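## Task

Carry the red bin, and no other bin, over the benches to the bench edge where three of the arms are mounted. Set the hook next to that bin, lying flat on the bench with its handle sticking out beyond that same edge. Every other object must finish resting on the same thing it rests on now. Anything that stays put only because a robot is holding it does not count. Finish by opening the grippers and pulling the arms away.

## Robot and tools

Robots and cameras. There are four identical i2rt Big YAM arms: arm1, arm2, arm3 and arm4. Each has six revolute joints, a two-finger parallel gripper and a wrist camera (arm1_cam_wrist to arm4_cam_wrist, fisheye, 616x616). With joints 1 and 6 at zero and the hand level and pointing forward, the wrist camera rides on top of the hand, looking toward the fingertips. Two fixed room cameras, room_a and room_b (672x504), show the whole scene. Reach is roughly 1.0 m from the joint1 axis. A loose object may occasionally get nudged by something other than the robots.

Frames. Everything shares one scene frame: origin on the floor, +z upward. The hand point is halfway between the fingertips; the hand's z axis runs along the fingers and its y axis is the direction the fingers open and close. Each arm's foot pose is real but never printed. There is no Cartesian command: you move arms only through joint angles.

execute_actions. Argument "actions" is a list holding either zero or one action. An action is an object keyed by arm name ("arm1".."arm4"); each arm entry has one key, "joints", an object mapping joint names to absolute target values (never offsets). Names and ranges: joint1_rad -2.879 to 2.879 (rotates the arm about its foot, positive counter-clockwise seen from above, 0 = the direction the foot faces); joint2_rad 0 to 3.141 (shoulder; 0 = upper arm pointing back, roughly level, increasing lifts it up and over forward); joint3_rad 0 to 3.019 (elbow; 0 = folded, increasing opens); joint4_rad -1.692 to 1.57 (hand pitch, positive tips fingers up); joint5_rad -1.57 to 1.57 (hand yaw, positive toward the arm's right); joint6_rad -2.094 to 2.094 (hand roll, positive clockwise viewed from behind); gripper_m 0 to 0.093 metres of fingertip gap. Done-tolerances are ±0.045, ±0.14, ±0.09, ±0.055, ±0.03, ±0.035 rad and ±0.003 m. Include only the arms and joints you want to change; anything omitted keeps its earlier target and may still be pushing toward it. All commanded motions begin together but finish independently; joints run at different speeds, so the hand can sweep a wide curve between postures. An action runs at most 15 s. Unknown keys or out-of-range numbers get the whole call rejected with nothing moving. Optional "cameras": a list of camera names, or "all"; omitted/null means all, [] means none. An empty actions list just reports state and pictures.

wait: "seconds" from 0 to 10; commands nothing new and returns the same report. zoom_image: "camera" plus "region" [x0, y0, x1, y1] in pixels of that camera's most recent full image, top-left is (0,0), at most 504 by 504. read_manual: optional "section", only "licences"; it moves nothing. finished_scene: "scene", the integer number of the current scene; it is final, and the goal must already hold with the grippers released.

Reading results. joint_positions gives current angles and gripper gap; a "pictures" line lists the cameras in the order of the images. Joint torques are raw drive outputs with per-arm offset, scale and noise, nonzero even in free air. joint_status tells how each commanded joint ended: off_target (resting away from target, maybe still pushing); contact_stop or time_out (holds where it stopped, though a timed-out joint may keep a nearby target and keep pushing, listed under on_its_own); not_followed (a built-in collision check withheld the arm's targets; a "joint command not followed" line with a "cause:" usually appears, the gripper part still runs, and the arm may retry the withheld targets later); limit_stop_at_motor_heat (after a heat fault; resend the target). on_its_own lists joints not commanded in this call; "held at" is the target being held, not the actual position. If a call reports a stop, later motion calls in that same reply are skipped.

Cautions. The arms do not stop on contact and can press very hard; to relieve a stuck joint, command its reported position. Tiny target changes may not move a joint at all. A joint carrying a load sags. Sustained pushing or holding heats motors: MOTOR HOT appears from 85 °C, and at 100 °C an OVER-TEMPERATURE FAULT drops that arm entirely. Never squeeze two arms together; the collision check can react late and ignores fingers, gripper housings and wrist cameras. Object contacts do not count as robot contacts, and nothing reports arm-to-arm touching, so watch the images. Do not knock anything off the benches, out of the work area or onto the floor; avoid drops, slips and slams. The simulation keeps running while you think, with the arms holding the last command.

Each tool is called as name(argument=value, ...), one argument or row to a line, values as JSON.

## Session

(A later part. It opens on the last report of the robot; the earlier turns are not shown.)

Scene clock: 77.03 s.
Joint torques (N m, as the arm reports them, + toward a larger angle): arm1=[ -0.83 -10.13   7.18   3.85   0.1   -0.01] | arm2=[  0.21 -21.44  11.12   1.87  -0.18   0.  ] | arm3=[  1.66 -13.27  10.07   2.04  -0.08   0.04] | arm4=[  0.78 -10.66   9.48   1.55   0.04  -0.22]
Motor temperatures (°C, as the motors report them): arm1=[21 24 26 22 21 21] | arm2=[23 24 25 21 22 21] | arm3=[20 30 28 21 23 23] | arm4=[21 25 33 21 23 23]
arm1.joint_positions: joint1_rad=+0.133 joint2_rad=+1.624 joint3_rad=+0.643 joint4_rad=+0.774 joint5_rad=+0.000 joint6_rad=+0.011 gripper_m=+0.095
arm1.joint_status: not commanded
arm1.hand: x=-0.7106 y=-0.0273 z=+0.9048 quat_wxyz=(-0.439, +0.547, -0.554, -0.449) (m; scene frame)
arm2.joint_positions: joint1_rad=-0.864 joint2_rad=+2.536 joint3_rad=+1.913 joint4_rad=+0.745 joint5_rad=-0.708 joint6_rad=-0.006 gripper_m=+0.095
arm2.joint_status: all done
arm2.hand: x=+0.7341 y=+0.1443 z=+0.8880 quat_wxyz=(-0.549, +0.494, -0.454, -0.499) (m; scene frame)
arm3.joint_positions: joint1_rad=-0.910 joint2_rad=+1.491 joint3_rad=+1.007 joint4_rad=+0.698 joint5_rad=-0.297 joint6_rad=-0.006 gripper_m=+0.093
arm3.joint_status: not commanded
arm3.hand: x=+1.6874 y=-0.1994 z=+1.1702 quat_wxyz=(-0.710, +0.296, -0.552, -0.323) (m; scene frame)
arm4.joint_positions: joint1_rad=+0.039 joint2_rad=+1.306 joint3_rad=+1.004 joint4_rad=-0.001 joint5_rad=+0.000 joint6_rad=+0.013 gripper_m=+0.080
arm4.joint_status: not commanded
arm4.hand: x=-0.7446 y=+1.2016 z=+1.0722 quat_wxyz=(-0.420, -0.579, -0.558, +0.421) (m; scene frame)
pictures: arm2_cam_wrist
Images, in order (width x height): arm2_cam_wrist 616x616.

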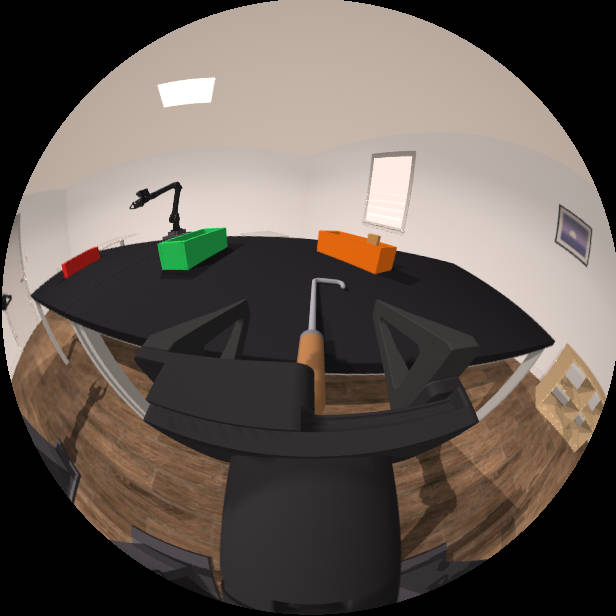

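execute_actions(
  actions=[
    {"arm2":{"joints":{"joint1_rad":-0.845,"joint2_rad":2.67,"joint3_rad":1.96}}},
  ],
  cameras=["arm2_cam_wrist"],
)

Scene clock: 80.33 s.
Joint torques (N m, as the arm reports them, + toward a larger angle): arm1=[ -0.81 -10.16   7.18   3.86   0.09  -0.01] | arm2=[  0.2  -22.1    9.98   2.01  -0.21   0.03] | arm3=[  1.52 -13.06  10.15   2.02  -0.07   0.04] | arm4=[  0.77 -10.66   9.47   1.55   0.04  -0.21]
Motor temperatures (°C, as the motors report them): arm1=[21 24 26 22 21 21] | arm2=[23 25 26 21 22 21] | arm3=[20 29 28 21 23 23] | arm4=[21 25 33 21 23 23]
arm1.joint_positions: joint1_rad=+0.133 joint2_rad=+1.624 joint3_rad=+0.643 joint4_rad=+0.774 joint5_rad=+0.000 joint6_rad=+0.011 gripper_m=+0.095
arm1.joint_status: not commanded
arm1.hand: x=-0.7106 y=-0.0273 z=+0.9048 quat_wxyz=(-0.439, +0.547, -0.554, -0.449) (m; scene frame)
arm2.joint_positions: joint1_rad=-0.857 joint2_rad=+2.670 joint3_rad=+1.932 joint4_rad=+0.745 joint5_rad=-0.708 joint6_rad=-0.006 gripper_m=+0.095
arm2.joint_status: all done
arm2.hand: x=+0.7247 y=+0.1423 z=+0.7821 quat_wxyz=(-0.508, +0.500, -0.494, -0.499) (m; scene frame)
arm3.joint_positions: joint1_rad=-0.910 joint2_rad=+1.491 joint3_rad=+1.007 joint4_rad=+0.698 joint5_rad=-0.297 joint6_rad=-0.006 gripper_m=+0.093
arm3.joint_status: not commanded
arm3.hand: x=+1.6874 y=-0.1994 z=+1.1702 quat_wxyz=(-0.710, +0.296, -0.552, -0.323) (m; scene frame)
arm4.joint_positions: joint1_rad=+0.039 joint2_rad=+1.306 joint3_rad=+1.004 joint4_rad=-0.001 joint5_rad=+0.000 joint6_rad=+0.013 gripper_m=+0.080
arm4.joint_status: not commanded
arm4.hand: x=-0.7446 y=+1.2016 z=+1.0722 quat_wxyz=(-0.420, -0.579, -0.558, +0.421) (m; scene frame)
pictures: arm2_cam_wrist
Images, in order (width x height): arm2_cam_wrist 616x616.

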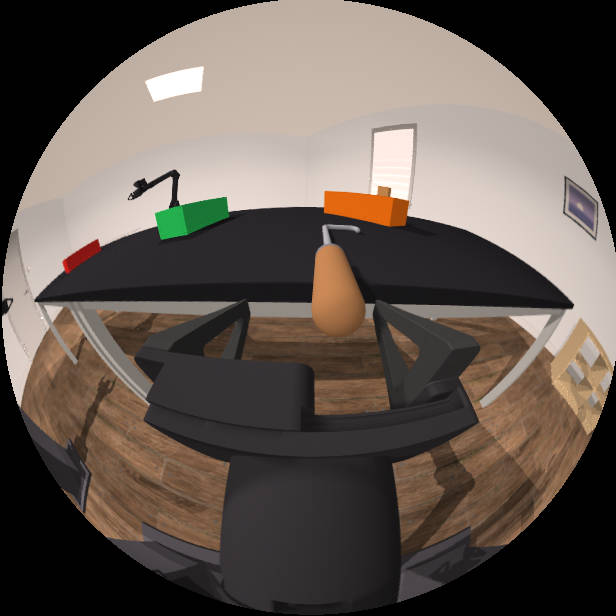

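Slightly low and short.

execute_actions(
  actions=[
    {"arm2":{"joints":{"joint1_rad":-0.855,"joint2_rad":2.685,"joint3_rad":2.03,"joint4_rad":0.69}}},
  ],
  cameras=["arm2_cam_wrist"],
)

execute_actions(
  actions=[
    {"arm2":{"joints":{"gripper_m":0}}},
  ],
  cameras=[],
)

execute_actions(
  actions=[
    {"arm2":{"joints":{"joint2_rad":2.35}}},
  ],
  cameras=["arm2_cam_wrist","room_a"],
)

Scene clock: 86.97 s.
Joint torques (N m, as the arm reports them, + toward a larger angle): arm1=[ -0.82 -10.15   7.18   3.85   0.09  -0.01] | arm2=[ -0.69 -21.61  10.94   1.71  -0.2    0.07] | arm3=[  1.51 -13.23  10.07   2.09  -0.09   0.05] | arm4=[  0.75 -10.64   9.47   1.55   0.04  -0.22]
Motor temperatures (°C, as the motors report them): arm1=[21 24 26 22 21 21] | arm2=[23 27 27 21 22 21] | arm3=[20 28 28 21 23 23] | arm4=[21 25 33 21 23 23]
arm1.joint_positions: joint1_rad=+0.133 joint2_rad=+1.624 joint3_rad=+0.643 joint4_rad=+0.774 joint5_rad=+0.000 joint6_rad=+0.011 gripper_m=+0.095
arm1.joint_status: not commanded
arm1.hand: x=-0.7106 y=-0.0273 z=+0.9048 quat_wxyz=(-0.439, +0.547, -0.554, -0.449) (m; scene frame)
arm2.joint_positions: joint1_rad=-0.857 joint2_rad=+2.670 joint3_rad=+1.994 joint4_rad=+0.700 joint5_rad=-0.708 joint6_rad=-0.006 gripper_m=+0.095
arm2.joint_status: all done
arm2.hand: x=+0.7345 y=+0.1537 z=+0.8037 quat_wxyz=(-0.514, +0.499, -0.488, -0.499) (m; scene frame)
arm3.joint_positions: joint1_rad=-0.910 joint2_rad=+1.491 joint3_rad=+1.007 joint4_rad=+0.698 joint5_rad=-0.297 joint6_rad=-0.006 gripper_m=+0.093
arm3.joint_status: not commanded
arm3.hand: x=+1.6874 y=-0.1994 z=+1.1702 quat_wxyz=(-0.710, +0.296, -0.552, -0.323) (m; scene frame)
arm4.joint_positions: joint1_rad=+0.039 joint2_rad=+1.306 joint3_rad=+1.004 joint4_rad=-0.001 joint5_rad=+0.000 joint6_rad=+0.013 gripper_m=+0.080
arm4.joint_status: not commanded
arm4.hand: x=-0.7446 y=+1.2016 z=+1.0722 quat_wxyz=(-0.420, -0.579, -0.558, +0.421) (m; scene frame)
pictures: arm2_cam_wrist
Images, in order (width x height): arm2_cam_wrist 616x616.

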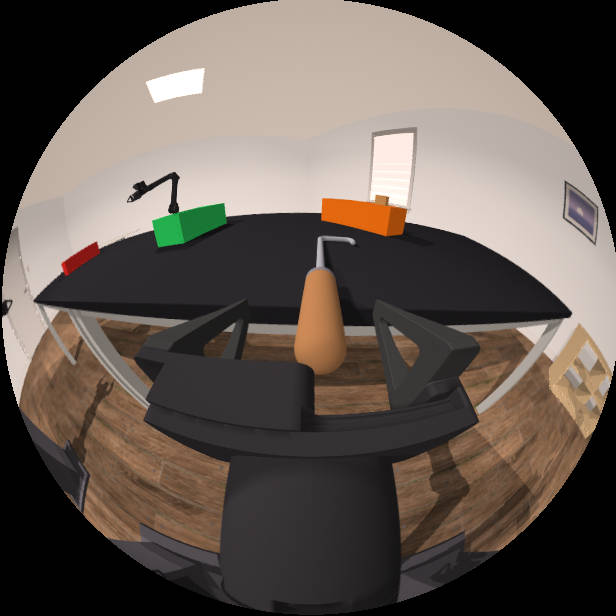

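Scene clock: 87.70 s.
Joint torques (N m, as the arm reports them, + toward a larger angle): arm1=[ -0.79 -10.14   7.18   3.85   0.09  -0.01] | arm2=[ -0.15 -22.26  10.91   1.72  -0.17   0.04] | arm3=[  1.79 -13.19  10.16   2.09  -0.1    0.04] | arm4=[  0.73 -10.67   9.47   1.56   0.04  -0.22]
Motor temperatures (°C, as the motors report them): arm1=[21 24 26 22 21 21] | arm2=[23 27 27 21 22 21] | arm3=[20 28 28 21 23 23] | arm4=[21 25 33 21 23 23]
arm1.joint_positions: joint1_rad=+0.133 joint2_rad=+1.624 joint3_rad=+0.643 joint4_rad=+0.774 joint5_rad=+0.000 joint6_rad=+0.011 gripper_m=+0.095
arm1.joint_status: not commanded
arm1.hand: x=-0.7106 y=-0.0273 z=+0.9048 quat_wxyz=(-0.439, +0.547, -0.554, -0.449) (m; scene frame)
arm2.joint_positions: joint1_rad=-0.857 joint2_rad=+2.670 joint3_rad=+1.994 joint4_rad=+0.699 joint5_rad=-0.709 joint6_rad=-0.005 gripper_m=+0.031
arm2.joint_status: gripper_m off_target (ended at +0.031, target +0.000)
arm2.hand: x=+0.7343 y=+0.1537 z=+0.8034 quat_wxyz=(-0.513, +0.499, -0.488, -0.499) (m; scene frame)
arm3.joint_positions: joint1_rad=-0.910 joint2_rad=+1.491 joint3_rad=+1.007 joint4_rad=+0.698 joint5_rad=-0.297 joint6_rad=-0.006 gripper_m=+0.093
arm3.joint_status: not commanded
arm3.hand: x=+1.6874 y=-0.1994 z=+1.1702 quat_wxyz=(-0.710, +0.296, -0.552, -0.323) (m; scene frame)
arm4.joint_positions: joint1_rad=+0.039 joint2_rad=+1.306 joint3_rad=+1.004 joint4_rad=-0.001 joint5_rad=+0.000 joint6_rad=+0.013 gripper_m=+0.080
arm4.joint_status: not commanded
arm4.hand: x=-0.7446 y=+1.2016 z=+1.0722 quat_wxyz=(-0.420, -0.579, -0.558, +0.421) (m; scene frame)
pictures: none
No camera images: the call's "cameras" was empty. Leave "cameras" out to get every camera's image.

Scene clock: 89.27 s.
Joint torques (N m, as the arm reports them, + toward a larger angle): arm1=[ -0.79 -10.15   7.17   3.85   0.09  -0.01] | arm2=[ -0.48 -23.09  12.     2.4    0.01   0.  ] | arm3=[  1.65 -13.09  10.14   2.03  -0.08   0.06] | arm4=[  0.79 -10.65   9.47   1.54   0.04  -0.21]
Motor temperatures (°C, as the motors report them): arm1=[21 24 26 22 21 21] | arm2=[23 27 27 21 22 21] | arm3=[20 28 28 21 23 23] | arm4=[21 25 33 21 23 23]
arm1.joint_positions: joint1_rad=+0.133 joint2_rad=+1.624 joint3_rad=+0.643 joint4_rad=+0.774 joint5_rad=+0.000 joint6_rad=+0.011 gripper_m=+0.095
arm1.joint_status: not commanded
arm1.hand: x=-0.7106 y=-0.0273 z=+0.9048 quat_wxyz=(-0.439, +0.547, -0.554, -0.449) (m; scene frame)
arm2.joint_positions: joint1_rad=-0.856 joint2_rad=+2.362 joint3_rad=+1.995 joint4_rad=+0.677 joint5_rad=-0.710 joint6_rad=+0.000 gripper_m=+0.031
arm2.joint_status: all done
arm2.hand: x=+0.7306 y=+0.1506 z=+1.0687 quat_wxyz=(-0.605, +0.485, -0.382, -0.502) (m; scene frame)
arm3.joint_positions: joint1_rad=-0.910 joint2_rad=+1.491 joint3_rad=+1.007 joint4_rad=+0.698 joint5_rad=-0.297 joint6_rad=-0.006 gripper_m=+0.093
arm3.joint_status: not commanded
arm3.hand: x=+1.6874 y=-0.1994 z=+1.1702 quat_wxyz=(-0.710, +0.296, -0.552, -0.323) (m; scene frame)
arm4.joint_positions: joint1_rad=+0.039 joint2_rad=+1.306 joint3_rad=+1.004 joint4_rad=-0.001 joint5_rad=+0.000 joint6_rad=+0.013 gripper_m=+0.080
arm4.joint_status: not commanded
arm4.hand: x=-0.7446 y=+1.2016 z=+1.0722 quat_wxyz=(-0.420, -0.579, -0.558, +0.421) (m; scene frame)
pictures: arm2_cam_wrist, room_a
Images, in order (width x height): arm2_cam_wrist 616x616, room_a 672x504.

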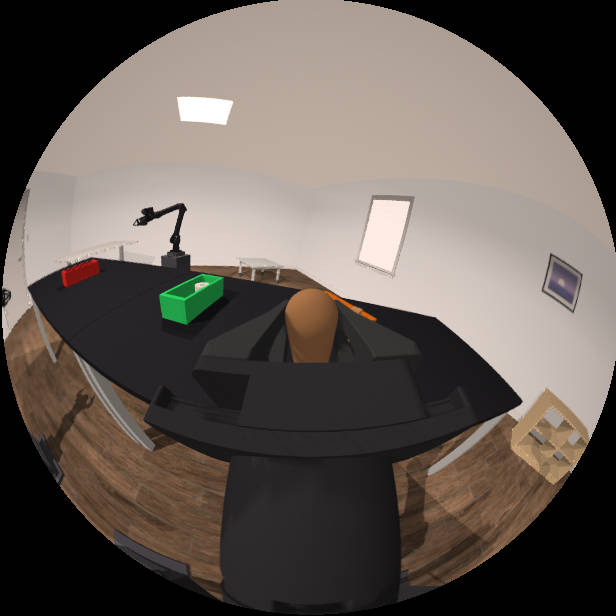

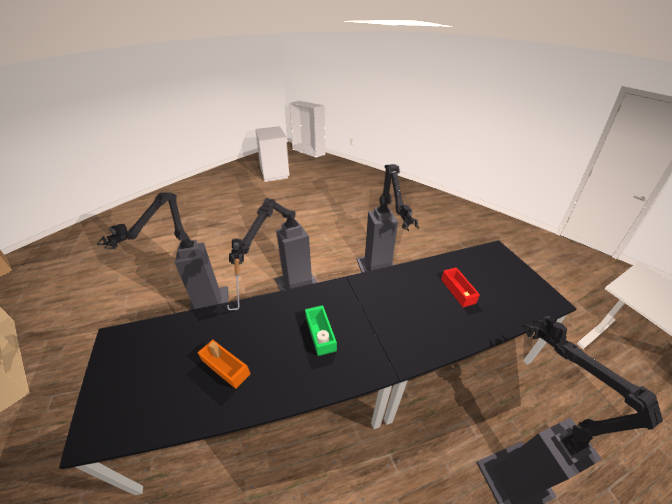

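execute_actions(
  actions=[
    {"arm2":{"joints":{"joint2_rad":2.1,"joint4_rad":0.75,"joint5_rad":0}}},
  ],
  cameras=[],
)

execute_actions(
  actions=[
    {"arm2":{"joints":{"joint1_rad":0.3}},"arm1":{"joints":{"joint1_rad":0.3,"joint5_rad":1.2,"joint4_rad":1.0}}},
  ],
)

Scene clock: 99.10 s.
Joint torques (N m, as the arm reports them, + toward a larger angle): arm1=[ -0.85 -10.14   7.18   3.84   0.09  -0.01] | arm2=[ -0.63 -23.22  12.71   2.7   -0.07  -0.1 ] | arm3=[  1.52 -13.6   10.15   1.99  -0.09   0.03] | arm4=[  0.76 -10.65   9.47   1.55   0.04  -0.22]
Motor temperatures (°C, as the motors report them): arm1=[21 25 27 22 21 21] | arm2=[23 29 29 21 22 21] | arm3=[20 27 28 21 23 23] | arm4=[21 24 33 21 23 23]
arm1.joint_positions: joint1_rad=+0.133 joint2_rad=+1.624 joint3_rad=+0.643 joint4_rad=+0.774 joint5_rad=+0.000 joint6_rad=+0.011 gripper_m=+0.095
arm1.joint_status: not commanded
arm1.hand: x=-0.7106 y=-0.0273 z=+0.9048 quat_wxyz=(-0.439, +0.547, -0.554, -0.449) (m; scene frame)
arm2.joint_positions: joint1_rad=-0.856 joint2_rad=+2.140 joint3_rad=+1.991 joint4_rad=+0.726 joint5_rad=-0.002 joint6_rad=+0.006 gripper_m=+0.031
arm2.joint_status: all done
arm2.hand: x=+0.7992 y=+0.0586 z=+1.2855 quat_wxyz=(-0.799, +0.196, -0.430, -0.371) (m; scene frame)
arm3.joint_positions: joint1_rad=-0.910 joint2_rad=+1.491 joint3_rad=+1.007 joint4_rad=+0.698 joint5_rad=-0.297 joint6_rad=-0.006 gripper_m=+0.093
arm3.joint_status: not commanded
arm3.hand: x=+1.6874 y=-0.1994 z=+1.1702 quat_wxyz=(-0.710, +0.296, -0.552, -0.323) (m; scene frame)
arm4.joint_positions: joint1_rad=+0.039 joint2_rad=+1.306 joint3_rad=+1.004 joint4_rad=-0.001 joint5_rad=+0.000 joint6_rad=+0.013 gripper_m=+0.080
arm4.joint_status: not commanded
arm4.hand: x=-0.7446 y=+1.2016 z=+1.0722 quat_wxyz=(-0.420, -0.579, -0.558, +0.421) (m; scene frame)
pictures: none
No camera images: the call's "cameras" was empty. Leave "cameras" out to get every camera's image.

Scene clock: 101.43 s.
Joint torques (N m, as the arm reports them, + toward a larger angle): arm1=[-1.3  -9.7   6.73  3.3   0.2   0.01] | arm2=[  0.09 -22.99  12.65   2.88  -0.15  -0.05] | arm3=[  1.89 -13.15  10.07   2.06  -0.1    0.04] | arm4=[  0.79 -10.62   9.48   1.55   0.04  -0.21]
Motor temperatures (°C, as the motors report them): arm1=[21 25 27 22 21 21] | arm2=[23 30 30 21 22 21] | arm3=[20 27 28 21 23 23] | arm4=[21 24 33 21 23 23]
arm1.joint_positions: joint1_rad=+0.310 joint2_rad=+1.624 joint3_rad=+0.643 joint4_rad=+0.976 joint5_rad=+1.197 joint6_rad=+0.010 gripper_m=+0.095
arm1.joint_status: all done
arm1.hand: x=-0.6329 y=-0.1096 z=+0.9546 quat_wxyz=(-0.676, +0.193, -0.684, -0.193) (m; scene frame)
arm2.joint_positions: joint1_rad=+0.294 joint2_rad=+2.148 joint3_rad=+1.991 joint4_rad=+0.724 joint5_rad=+0.001 joint6_rad=+0.002 gripper_m=+0.031
arm2.joint_status: all done
arm2.hand: x=-0.1360 y=+0.1894 z=+1.2744 quat_wxyz=(-0.472, +0.406, -0.255, -0.740) (m; scene frame)
arm3.joint_positions: joint1_rad=-0.910 joint2_rad=+1.491 joint3_rad=+1.007 joint4_rad=+0.698 joint5_rad=-0.297 joint6_rad=-0.006 gripper_m=+0.093
arm3.joint_status: not commanded
arm3.hand: x=+1.6874 y=-0.1994 z=+1.1702 quat_wxyz=(-0.710, +0.296, -0.552, -0.323) (m; scene frame)
arm4.joint_positions: joint1_rad=+0.039 joint2_rad=+1.306 joint3_rad=+1.004 joint4_rad=-0.001 joint5_rad=+0.000 joint6_rad=+0.013 gripper_m=+0.080
arm4.joint_status: not commanded
arm4.hand: x=-0.7446 y=+1.2016 z=+1.0722 quat_wxyz=(-0.420, -0.579, -0.558, +0.421) (m; scene frame)
pictures: arm1_cam_wrist, arm2_cam_wrist, arm3_cam_wrist, arm4_cam_wrist, room_a, room_b
Images, in order (width x height): arm1_cam_wrist 616x616, arm2_cam_wrist 616x616, arm3_cam_wrist 616x616, arm4_cam_wrist 616x616, room_a 672x504, room_b 672x504.

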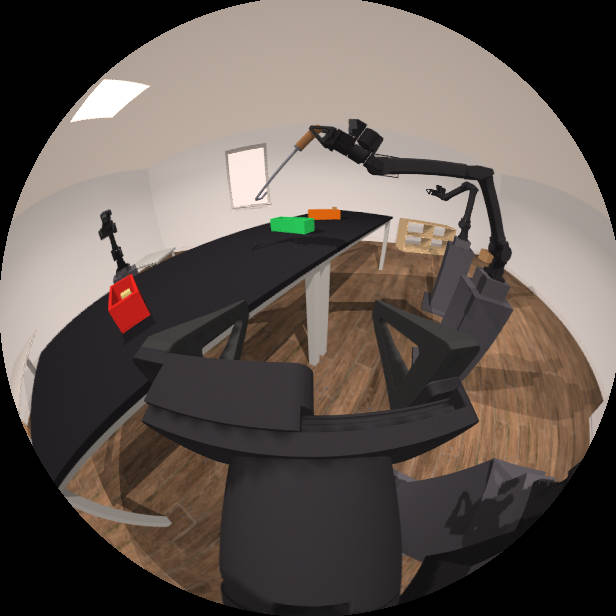

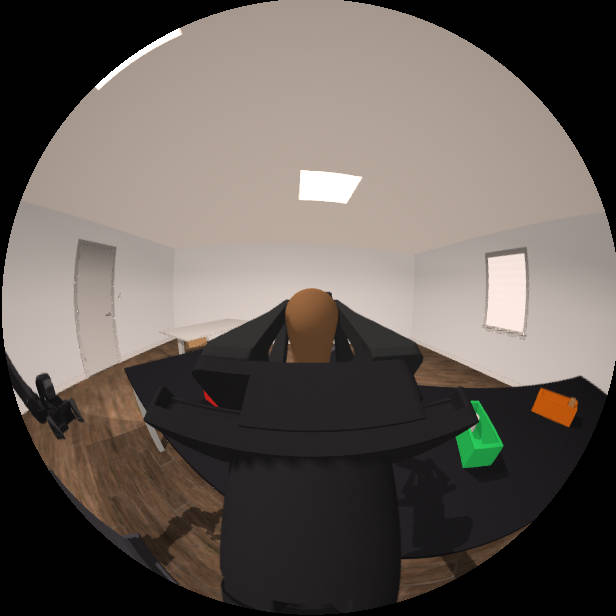

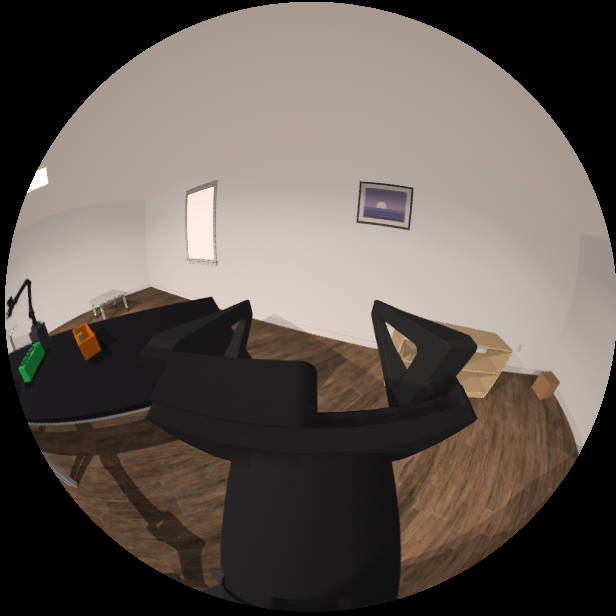

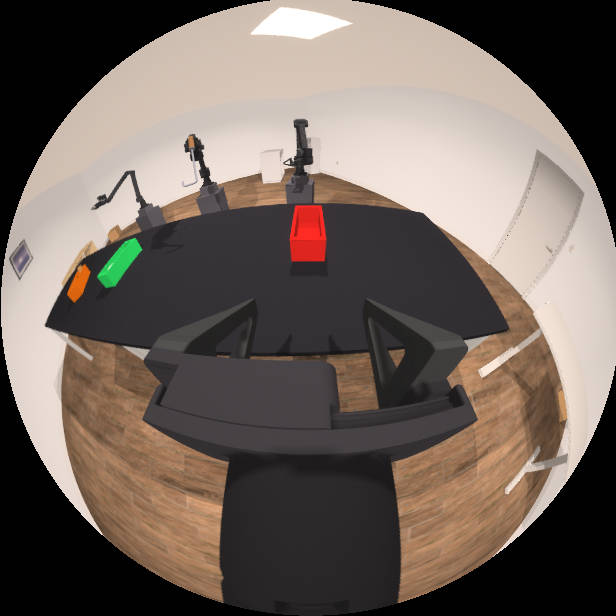

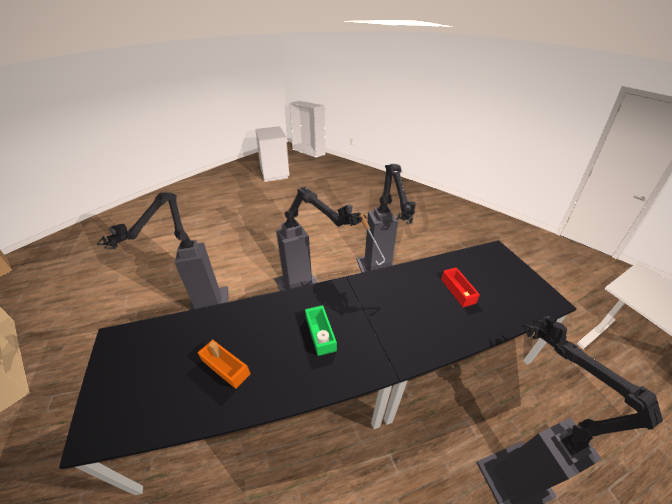

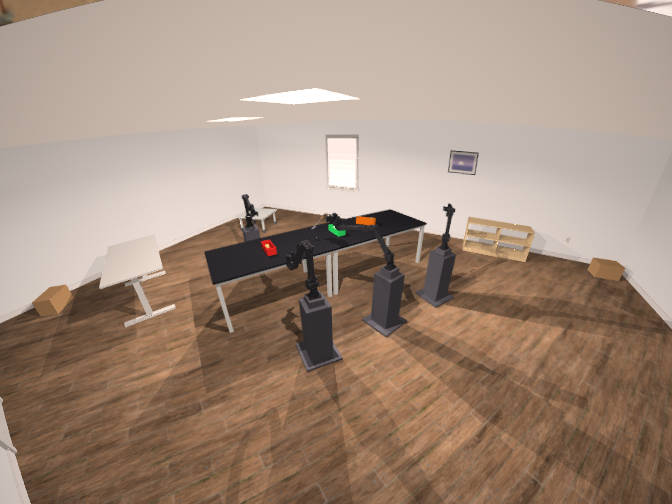

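execute_actions(
  actions=[
    {"arm2":{"joints":{"joint1_rad":0.4,"joint2_rad":2.62,"joint4_rad":1.2}}},
  ],
  cameras=["arm1_cam_wrist"],
)

execute_actions(
  actions=[
    {"arm2":{"joints":{"joint1_rad":0.56,"joint2_rad":2.65,"joint4_rad":0.71,"joint5_rad":0.71}}},
  ],
  cameras=["arm1_cam_wrist","arm2_cam_wrist","room_a"],
)

Scene clock: 108.10 s.
Joint torques (N m, as the arm reports them, + toward a larger angle): arm1=[-1.28 -9.71  6.73  3.29  0.2   0.  ] | arm2=[ -1.85 -23.21  10.6    3.08  -0.05  -0.07] | arm3=[  1.78 -13.43  10.13   2.06  -0.07   0.06] | arm4=[  0.76 -10.65   9.47   1.55   0.04  -0.22]
Motor temperatures (°C, as the motors report them): arm1=[21 25 27 22 21 21] | arm2=[23 31 30 21 22 21] | arm3=[20 27 28 21 23 23] | arm4=[21 24 33 21 23 23]
arm1.joint_positions: joint1_rad=+0.310 joint2_rad=+1.624 joint3_rad=+0.643 joint4_rad=+0.976 joint5_rad=+1.197 joint6_rad=+0.010 gripper_m=+0.095
arm1.joint_status: not commanded
arm1.hand: x=-0.6329 y=-0.1096 z=+0.9546 quat_wxyz=(-0.676, +0.193, -0.684, -0.193) (m; scene frame)
arm2.joint_positions: joint1_rad=+0.411 joint2_rad=+2.637 joint3_rad=+1.998 joint4_rad=+1.168 joint5_rad=-0.002 joint6_rad=+0.003 gripper_m=+0.031
arm2.joint_status: all done
arm2.hand: x=-0.2431 y=+0.1724 z=+0.9411 quat_wxyz=(-0.422, +0.436, -0.238, -0.759) (m; scene frame)
arm3.joint_positions: joint1_rad=-0.910 joint2_rad=+1.491 joint3_rad=+1.007 joint4_rad=+0.698 joint5_rad=-0.297 joint6_rad=-0.006 gripper_m=+0.093
arm3.joint_status: not commanded
arm3.hand: x=+1.6874 y=-0.1994 z=+1.1702 quat_wxyz=(-0.710, +0.296, -0.552, -0.323) (m; scene frame)
arm4.joint_positions: joint1_rad=+0.039 joint2_rad=+1.306 joint3_rad=+1.004 joint4_rad=-0.001 joint5_rad=+0.000 joint6_rad=+0.013 gripper_m=+0.080
arm4.joint_status: not commanded
arm4.hand: x=-0.7446 y=+1.2016 z=+1.0722 quat_wxyz=(-0.420, -0.579, -0.558, +0.421) (m; scene frame)
pictures: arm1_cam_wrist
Images, in order (width x height): arm1_cam_wrist 616x616.

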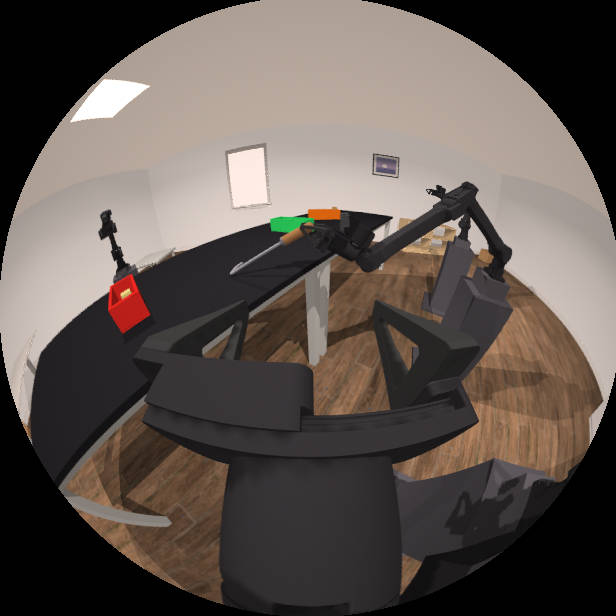

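Scene clock: 109.53 s.
Joint torques (N m, as the arm reports them, + toward a larger angle): arm1=[-1.24 -9.68  6.74  3.28  0.2   0.01] | arm2=[ -1.17 -21.95  10.93   1.56  -0.05   0.04] | arm3=[  1.42 -13.65  10.06   2.06  -0.08   0.04] | arm4=[  0.77 -10.65   9.48   1.55   0.04  -0.21]
Motor temperatures (°C, as the motors report them): arm1=[21 25 27 22 21 21] | arm2=[23 31 30 21 22 21] | arm3=[20 27 28 21 23 23] | arm4=[21 24 33 21 23 23]
arm1.joint_positions: joint1_rad=+0.310 joint2_rad=+1.624 joint3_rad=+0.643 joint4_rad=+0.976 joint5_rad=+1.197 joint6_rad=+0.010 gripper_m=+0.095
arm1.joint_status: not commanded
arm1.hand: x=-0.6329 y=-0.1096 z=+0.9546 quat_wxyz=(-0.676, +0.193, -0.684, -0.193) (m; scene frame)
arm2.joint_positions: joint1_rad=+0.563 joint2_rad=+2.638 joint3_rad=+1.998 joint4_rad=+0.724 joint5_rad=+0.707 joint6_rad=-0.007 gripper_m=+0.031
arm2.joint_status: all done
arm2.hand: x=-0.2627 y=+0.1584 z=+0.8328 quat_wxyz=(-0.506, +0.472, -0.492, -0.528) (m; scene frame)
arm3.joint_positions: joint1_rad=-0.910 joint2_rad=+1.491 joint3_rad=+1.007 joint4_rad=+0.698 joint5_rad=-0.297 joint6_rad=-0.006 gripper_m=+0.093
arm3.joint_status: not commanded
arm3.hand: x=+1.6874 y=-0.1994 z=+1.1702 quat_wxyz=(-0.710, +0.296, -0.552, -0.323) (m; scene frame)
arm4.joint_positions: joint1_rad=+0.039 joint2_rad=+1.306 joint3_rad=+1.004 joint4_rad=-0.001 joint5_rad=+0.000 joint6_rad=+0.013 gripper_m=+0.080
arm4.joint_status: not commanded
arm4.hand: x=-0.7446 y=+1.2016 z=+1.0722 quat_wxyz=(-0.420, -0.579, -0.558, +0.421) (m; scene frame)
pictures: arm1_cam_wrist, arm2_cam_wrist, room_a
Images, in order (width x height): arm1_cam_wrist 616x616, arm2_cam_wrist 616x616, room_a 672x504.

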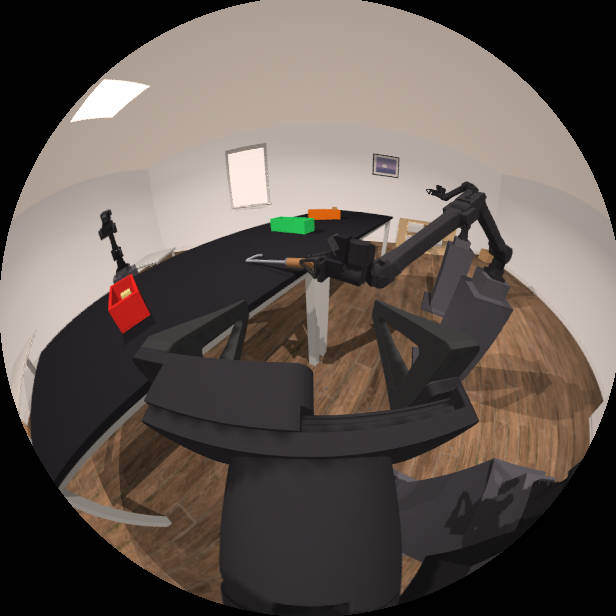

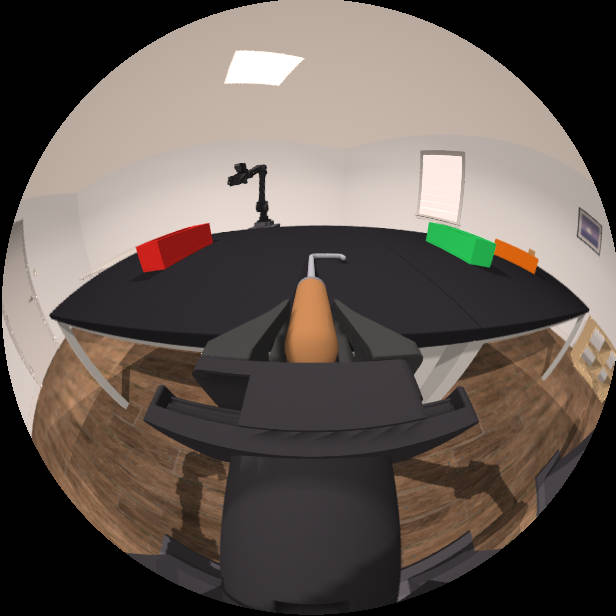

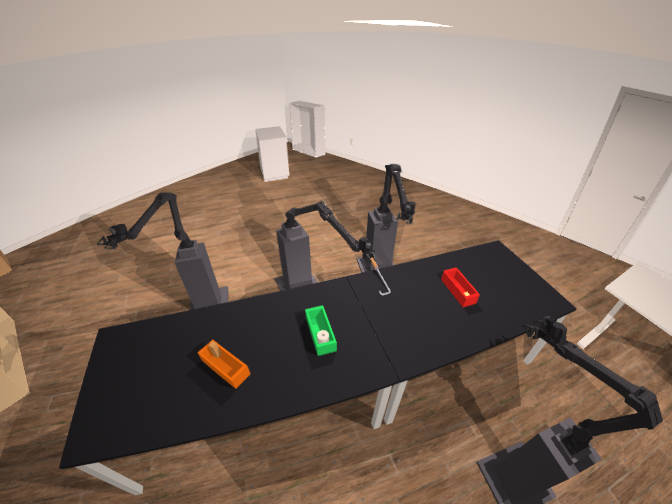

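execute_actions(
  actions=[
    {"arm2":{"joints":{"joint3_rad":1.925}}},
  ],
  cameras=[],
)

execute_actions(
  actions=[
    {"arm2":{"joints":{"gripper_m":0.093}}},
  ],
  cameras=["arm2_cam_wrist"],
)

execute_actions(
  actions=[
    {"arm2":{"joints":{"joint2_rad":1.2}}},
  ],
  cameras=[],
)

execute_actions(
  actions=[
    {"arm2":{"joints":{"joint1_rad":0,"joint3_rad":0.6,"joint4_rad":0.4,"joint5_rad":-0.9}},"arm1":{"joints":{"joint1_rad":-0.535,"joint2_rad":2.5,"joint3_rad":1.9,"joint4_rad":0.73,"joint5_rad":-0.665}}},
  ],
  cameras=["arm1_cam_wrist"],
)

Scene clock: 118.27 s.
Joint torques (N m, as the arm reports them, + toward a larger angle): arm1=[-1.25 -9.71  6.74  3.29  0.2   0.  ] | arm2=[ -0.58 -21.44   7.39   1.42  -0.05   0.02] | arm3=[  1.8  -13.17  10.13   2.09  -0.1    0.05] | arm4=[  0.79 -10.64   9.47   1.55   0.04  -0.21]
Motor temperatures (°C, as the motors report them): arm1=[21 25 27 22 21 21] | arm2=[23 31 30 21 22 21] | arm3=[20 27 28 21 23 23] | arm4=[21 24 34 21 23 23]
arm1.joint_positions: joint1_rad=+0.310 joint2_rad=+1.624 joint3_rad=+0.643 joint4_rad=+0.976 joint5_rad=+1.197 joint6_rad=+0.010 gripper_m=+0.095
arm1.joint_status: not commanded
arm1.hand: x=-0.6329 y=-0.1096 z=+0.9546 quat_wxyz=(-0.676, +0.193, -0.684, -0.193) (m; scene frame)
arm2.joint_positions: joint1_rad=+0.563 joint2_rad=+2.635 joint3_rad=+1.934 joint4_rad=+0.725 joint5_rad=+0.708 joint6_rad=-0.005 gripper_m=+0.031
arm2.joint_status: all done
arm2.hand: x=-0.2533 y=+0.1480 z=+0.8042 quat_wxyz=(-0.505, +0.492, -0.495, -0.508) (m; scene frame)
arm3.joint_positions: joint1_rad=-0.910 joint2_rad=+1.491 joint3_rad=+1.007 joint4_rad=+0.698 joint5_rad=-0.297 joint6_rad=-0.006 gripper_m=+0.093
arm3.joint_status: not commanded
arm3.hand: x=+1.6874 y=-0.1994 z=+1.1702 quat_wxyz=(-0.710, +0.296, -0.552, -0.323) (m; scene frame)
arm4.joint_positions: joint1_rad=+0.039 joint2_rad=+1.306 joint3_rad=+1.004 joint4_rad=-0.001 joint5_rad=+0.000 joint6_rad=+0.013 gripper_m=+0.080
arm4.joint_status: not commanded
arm4.hand: x=-0.7446 y=+1.2016 z=+1.0722 quat_wxyz=(-0.420, -0.579, -0.558, +0.421) (m; scene frame)
pictures: none
No camera images: the call's "cameras" was empty. Leave "cameras" out to get every camera's image.

Scene clock: 118.97 s.
Joint torques (N m, as the arm reports them, + toward a larger angle): arm1=[-1.27 -9.7   6.73  3.3   0.2   0.01] | arm2=[ -1.18 -21.3    7.27   1.74  -0.06   0.02] | arm3=[  1.77 -13.16  10.19   2.05  -0.09   0.03] | arm4=[  0.81 -10.66   9.47   1.55   0.04  -0.22]
Motor temperatures (°C, as the motors report them): arm1=[21 25 27 22 21 21] | arm2=[23 31 30 21 22 21] | arm3=[20 27 28 21 23 23] | arm4=[21 24 34 21 23 23]
arm1.joint_positions: joint1_rad=+0.310 joint2_rad=+1.624 joint3_rad=+0.643 joint4_rad=+0.976 joint5_rad=+1.197 joint6_rad=+0.010 gripper_m=+0.095
arm1.joint_status: not commanded
arm1.hand: x=-0.6329 y=-0.1096 z=+0.9546 quat_wxyz=(-0.676, +0.193, -0.684, -0.193) (m; scene frame)
arm2.joint_positions: joint1_rad=+0.563 joint2_rad=+2.635 joint3_rad=+1.934 joint4_rad=+0.721 joint5_rad=+0.708 joint6_rad=-0.005 gripper_m=+0.093
arm2.joint_status: all done
arm2.hand: x=-0.2533 y=+0.1480 z=+0.8033 quat_wxyz=(-0.505, +0.494, -0.495, -0.507) (m; scene frame)
arm3.joint_positions: joint1_rad=-0.910 joint2_rad=+1.491 joint3_rad=+1.007 joint4_rad=+0.698 joint5_rad=-0.297 joint6_rad=-0.006 gripper_m=+0.093
arm3.joint_status: not commanded
arm3.hand: x=+1.6874 y=-0.1994 z=+1.1702 quat_wxyz=(-0.710, +0.296, -0.552, -0.323) (m; scene frame)
arm4.joint_positions: joint1_rad=+0.039 joint2_rad=+1.306 joint3_rad=+1.004 joint4_rad=-0.001 joint5_rad=+0.000 joint6_rad=+0.013 gripper_m=+0.080
arm4.joint_status: not commanded
arm4.hand: x=-0.7446 y=+1.2016 z=+1.0722 quat_wxyz=(-0.420, -0.579, -0.558, +0.421) (m; scene frame)
pictures: arm2_cam_wrist
Images, in order (width x height): arm2_cam_wrist 616x616.

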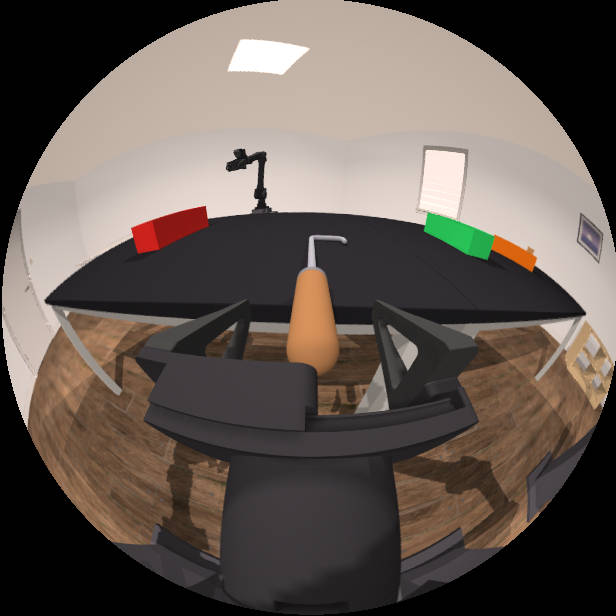

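Scene clock: 121.47 s.
Joint torques (N m, as the arm reports them, + toward a larger angle): arm1=[-1.28 -9.69  6.73  3.3   0.2   0.01] | arm2=[-0.98 -3.69  6.47  0.1  -0.48 -0.04] | arm3=[  2.07 -13.31  10.17   1.96  -0.08   0.04] | arm4=[  0.77 -10.65   9.47   1.54   0.04  -0.21]
Motor temperatures (°C, as the motors report them): arm1=[21 25 27 22 21 21] | arm2=[23 31 29 21 22 21] | arm3=[20 27 28 21 23 23] | arm4=[21 24 34 21 23 23]
arm1.joint_positions: joint1_rad=+0.310 joint2_rad=+1.624 joint3_rad=+0.643 joint4_rad=+0.976 joint5_rad=+1.197 joint6_rad=+0.010 gripper_m=+0.095
arm1.joint_status: not commanded
arm1.hand: x=-0.6329 y=-0.1096 z=+0.9546 quat_wxyz=(-0.676, +0.193, -0.684, -0.193) (m; scene frame)
arm2.joint_positions: joint1_rad=+0.563 joint2_rad=+1.198 joint3_rad=+1.922 joint4_rad=+0.714 joint5_rad=+0.708 joint6_rad=-0.005 gripper_m=+0.093
arm2.joint_status: all done
arm2.hand: x=+0.1464 y=-0.3310 z=+1.7528 quat_wxyz=(-0.415, -0.086, -0.336, -0.841) (m; scene frame)
arm3.joint_positions: joint1_rad=-0.910 joint2_rad=+1.491 joint3_rad=+1.007 joint4_rad=+0.698 joint5_rad=-0.297 joint6_rad=-0.006 gripper_m=+0.093
arm3.joint_status: not commanded
arm3.hand: x=+1.6874 y=-0.1994 z=+1.1702 quat_wxyz=(-0.710, +0.296, -0.552, -0.323) (m; scene frame)
arm4.joint_positions: joint1_rad=+0.039 joint2_rad=+1.306 joint3_rad=+1.004 joint4_rad=-0.001 joint5_rad=+0.000 joint6_rad=+0.013 gripper_m=+0.080
arm4.joint_status: not commanded
arm4.hand: x=-0.7446 y=+1.2016 z=+1.0722 quat_wxyz=(-0.420, -0.579, -0.558, +0.421) (m; scene frame)
pictures: none
No camera images: the call's "cameras" was empty. Leave "cameras" out to get every camera's image.

Scene clock: 123.73 s.
Joint torques (N m, as the arm reports them, + toward a larger angle): arm1=[ -0.96 -23.58  12.74   2.08   0.05   0.02] | arm2=[-0.72 -6.45  8.3   2.11 -0.33  0.  ] | arm3=[  1.49 -13.27  10.17   2.01  -0.06   0.04] | arm4=[  0.75 -10.64   9.48   1.55   0.04  -0.21]
Motor temperatures (°C, as the motors report them): arm1=[21 25 27 22 21 21] | arm2=[23 30 29 21 22 21] | arm3=[20 27 28 21 23 23] | arm4=[21 24 34 21 23 23]
arm1.joint_positions: joint1_rad=-0.527 joint2_rad=+2.489 joint3_rad=+1.868 joint4_rad=+0.741 joint5_rad=-0.662 joint6_rad=+0.009 gripper_m=+0.095
arm1.joint_status: all done
arm1.hand: x=-0.2537 y=+0.1732 z=+0.8726 quat_wxyz=(-0.535, +0.493, -0.461, -0.508) (m; scene frame)
arm2.joint_positions: joint1_rad=+0.000 joint2_rad=+1.206 joint3_rad=+0.603 joint4_rad=+0.399 joint5_rad=-0.898 joint6_rad=-0.004 gripper_m=+0.093
arm2.joint_status: all done
arm2.hand: x=+0.0378 y=-0.1790 z=+1.0445 quat_wxyz=(-0.122, +0.710, -0.245, -0.649) (m; scene frame)
arm3.joint_positions: joint1_rad=-0.910 joint2_rad=+1.491 joint3_rad=+1.007 joint4_rad=+0.698 joint5_rad=-0.297 joint6_rad=-0.006 gripper_m=+0.093
arm3.joint_status: not commanded
arm3.hand: x=+1.6874 y=-0.1994 z=+1.1702 quat_wxyz=(-0.710, +0.296, -0.552, -0.323) (m; scene frame)
arm4.joint_positions: joint1_rad=+0.039 joint2_rad=+1.306 joint3_rad=+1.004 joint4_rad=-0.001 joint5_rad=+0.000 joint6_rad=+0.013 gripper_m=+0.080
arm4.joint_status: not commanded
arm4.hand: x=-0.7446 y=+1.2016 z=+1.0722 quat_wxyz=(-0.420, -0.579, -0.558, +0.421) (m; scene frame)
pictures: arm1_cam_wrist
Images, in order (width x height): arm1_cam_wrist 616x616.

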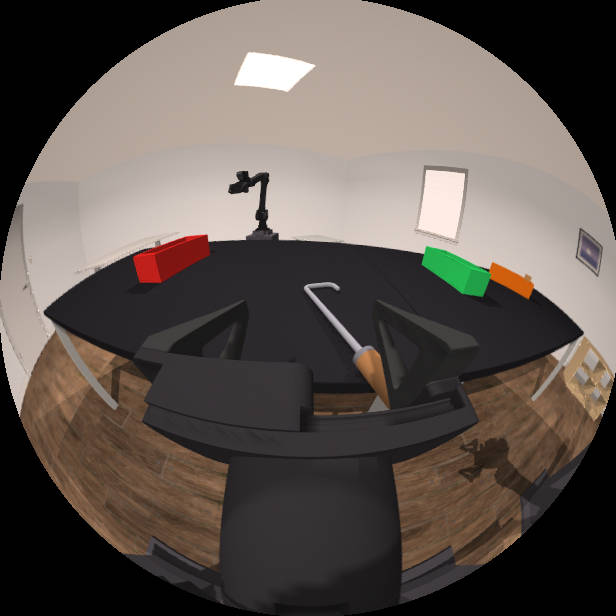

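execute_actions(
  actions=[
    {"arm2":{"joints":{"joint1_rad":-0.4,"joint5_rad":-1.2}},"arm1":{"joints":{"joint1_rad":-0.66,"joint2_rad":2.73,"joint3_rad":2.35,"joint4_rad":0.48,"joint5_rad":-1.03}}},
  ],
  cameras=["arm1_cam_wrist"],
)

Scene clock: 130.30 s.
Joint torques (N m, as the arm reports them, + toward a larger angle): arm1=[ -0.57 -26.15  14.43   2.03   0.05   0.02] | arm2=[-1.35 -5.75  8.02  1.96 -0.32 -0.01] | arm3=[  1.8  -13.23  10.16   1.95  -0.05   0.04] | arm4=[  0.8  -10.64   9.47   1.54   0.04  -0.21]
Motor temperatures (°C, as the motors report them): arm1=[21 27 29 22 21 21] | arm2=[23 29 28 21 22 21] | arm3=[20 27 29 21 23 23] | arm4=[21 24 34 21 23 23]
arm1.joint_positions: joint1_rad=-0.659 joint2_rad=+2.729 joint3_rad=+2.307 joint4_rad=+0.492 joint5_rad=-1.028 joint6_rad=+0.009 gripper_m=+0.095
arm1.joint_status: all done
arm1.hand: x=-0.1690 y=+0.1524 z=+0.8381 quat_wxyz=(-0.456, +0.556, -0.418, -0.555) (m; scene frame)
arm2.joint_positions: joint1_rad=-0.395 joint2_rad=+1.206 joint3_rad=+0.603 joint4_rad=+0.399 joint5_rad=-1.198 joint6_rad=-0.004 gripper_m=+0.093
arm2.joint_status: all done
arm2.hand: x=+0.1783 y=-0.1714 z=+1.0543 quat_wxyz=(-0.148, +0.676, -0.283, -0.664) (m; scene frame)
arm3.joint_positions: joint1_rad=-0.910 joint2_rad=+1.491 joint3_rad=+1.007 joint4_rad=+0.698 joint5_rad=-0.297 joint6_rad=-0.006 gripper_m=+0.093
arm3.joint_status: not commanded
arm3.hand: x=+1.6874 y=-0.1994 z=+1.1702 quat_wxyz=(-0.710, +0.296, -0.552, -0.323) (m; scene frame)
arm4.joint_positions: joint1_rad=+0.039 joint2_rad=+1.306 joint3_rad=+1.004 joint4_rad=-0.001 joint5_rad=+0.000 joint6_rad=+0.013 gripper_m=+0.080
arm4.joint_status: not commanded
arm4.hand: x=-0.7446 y=+1.2016 z=+1.0722 quat_wxyz=(-0.420, -0.579, -0.558, +0.421) (m; scene frame)
pictures: arm1_cam_wrist
Images, in order (width x height): arm1_cam_wrist 616x616.

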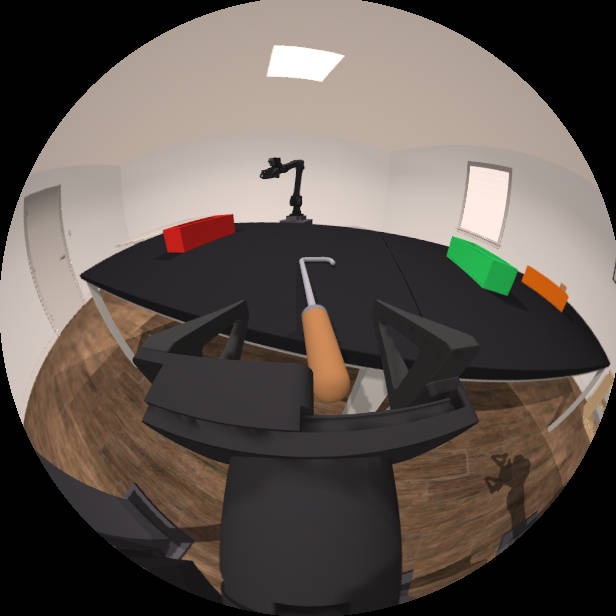

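execute_actions(
  actions=[
    {"arm1":{"joints":{"joint2_rad":2.78}}},
  ],
  cameras=["arm1_cam_wrist"],
)

Scene clock: 136.47 s.
Joint torques (N m, as the arm reports them, + toward a larger angle): arm1=[ -0.67 -22.78  14.41   1.88   0.04   0.02] | arm2=[-1.23 -6.27  8.01  2.01 -0.35  0.01] | arm3=[  1.59 -13.4   10.13   2.07  -0.06   0.04] | arm4=[  0.78 -10.66   9.47   1.54   0.04  -0.21]
Motor temperatures (°C, as the motors report them): arm1=[21 29 31 22 21 21] | arm2=[23 28 28 21 22 21] | arm3=[20 27 29 21 23 23] | arm4=[21 25 34 21 23 23]
arm1.joint_positions: joint1_rad=-0.659 joint2_rad=+2.737 joint3_rad=+2.307 joint4_rad=+0.492 joint5_rad=-1.028 joint6_rad=+0.009 gripper_m=+0.095
arm1.joint_status: all done
arm1.hand: x=-0.1694 y=+0.1520 z=+0.8306 quat_wxyz=(-0.453, +0.556, -0.421, -0.556) (m; scene frame)
arm2.joint_positions: joint1_rad=-0.395 joint2_rad=+1.206 joint3_rad=+0.603 joint4_rad=+0.399 joint5_rad=-1.198 joint6_rad=-0.004 gripper_m=+0.093
arm2.joint_status: not commanded
arm2.hand: x=+0.1783 y=-0.1714 z=+1.0543 quat_wxyz=(-0.148, +0.676, -0.283, -0.664) (m; scene frame)
arm3.joint_positions: joint1_rad=-0.910 joint2_rad=+1.491 joint3_rad=+1.007 joint4_rad=+0.698 joint5_rad=-0.297 joint6_rad=-0.006 gripper_m=+0.093
arm3.joint_status: not commanded
arm3.hand: x=+1.6874 y=-0.1994 z=+1.1702 quat_wxyz=(-0.710, +0.296, -0.552, -0.323) (m; scene frame)
arm4.joint_positions: joint1_rad=+0.039 joint2_rad=+1.306 joint3_rad=+1.004 joint4_rad=-0.001 joint5_rad=+0.000 joint6_rad=+0.013 gripper_m=+0.080
arm4.joint_status: not commanded
arm4.hand: x=-0.7446 y=+1.2016 z=+1.0722 quat_wxyz=(-0.420, -0.579, -0.558, +0.421) (m; scene frame)
pictures: arm1_cam_wrist
Images, in order (width x height): arm1_cam_wrist 616x616.

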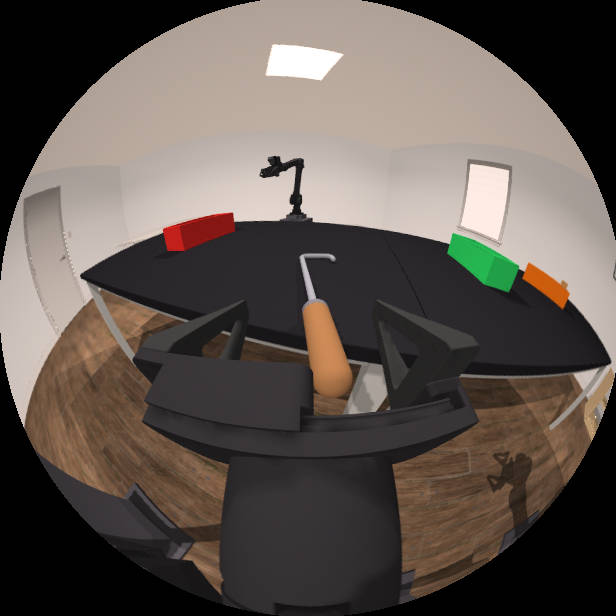

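execute_actions(
  actions=[
    {"arm1":{"joints":{"joint2_rad":2.815}}},
  ],
  cameras=["arm1_cam_wrist"],
)

Scene clock: 139.97 s.
Joint torques (N m, as the arm reports them, + toward a larger angle): arm1=[ -0.68 -23.48  14.41   1.87   0.01   0.02] | arm2=[-1.34 -6.94  8.08  2.05 -0.36  0.01] | arm3=[  1.85 -13.    10.1    2.1   -0.07   0.06] | arm4=[  0.77 -10.68   9.47   1.55   0.04  -0.22]
Motor temperatures (°C, as the motors report them): arm1=[21 29 32 22 21 21] | arm2=[23 27 28 21 22 21] | arm3=[20 27 29 21 23 23] | arm4=[21 25 34 21 23 23]
arm1.joint_positions: joint1_rad=-0.659 joint2_rad=+2.785 joint3_rad=+2.307 joint4_rad=+0.492 joint5_rad=-1.028 joint6_rad=+0.009 gripper_m=+0.095
arm1.joint_status: all done
arm1.hand: x=-0.1725 y=+0.1490 z=+0.7889 quat_wxyz=(-0.436, +0.554, -0.437, -0.558) (m; scene frame)
arm2.joint_positions: joint1_rad=-0.395 joint2_rad=+1.206 joint3_rad=+0.603 joint4_rad=+0.399 joint5_rad=-1.198 joint6_rad=-0.004 gripper_m=+0.093
arm2.joint_status: not commanded
arm2.hand: x=+0.1783 y=-0.1714 z=+1.0543 quat_wxyz=(-0.148, +0.676, -0.283, -0.664) (m; scene frame)
arm3.joint_positions: joint1_rad=-0.910 joint2_rad=+1.491 joint3_rad=+1.007 joint4_rad=+0.698 joint5_rad=-0.297 joint6_rad=-0.006 gripper_m=+0.093
arm3.joint_status: not commanded
arm3.hand: x=+1.6874 y=-0.1994 z=+1.1702 quat_wxyz=(-0.710, +0.296, -0.552, -0.323) (m; scene frame)
arm4.joint_positions: joint1_rad=+0.039 joint2_rad=+1.306 joint3_rad=+1.004 joint4_rad=-0.001 joint5_rad=+0.000 joint6_rad=+0.013 gripper_m=+0.080
arm4.joint_status: not commanded
arm4.hand: x=-0.7446 y=+1.2016 z=+1.0722 quat_wxyz=(-0.420, -0.579, -0.558, +0.421) (m; scene frame)
pictures: arm1_cam_wrist
Images, in order (width x height): arm1_cam_wrist 616x616.

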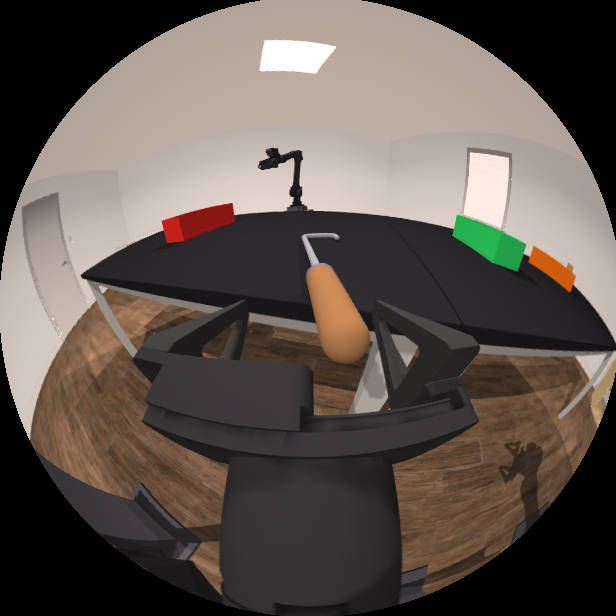

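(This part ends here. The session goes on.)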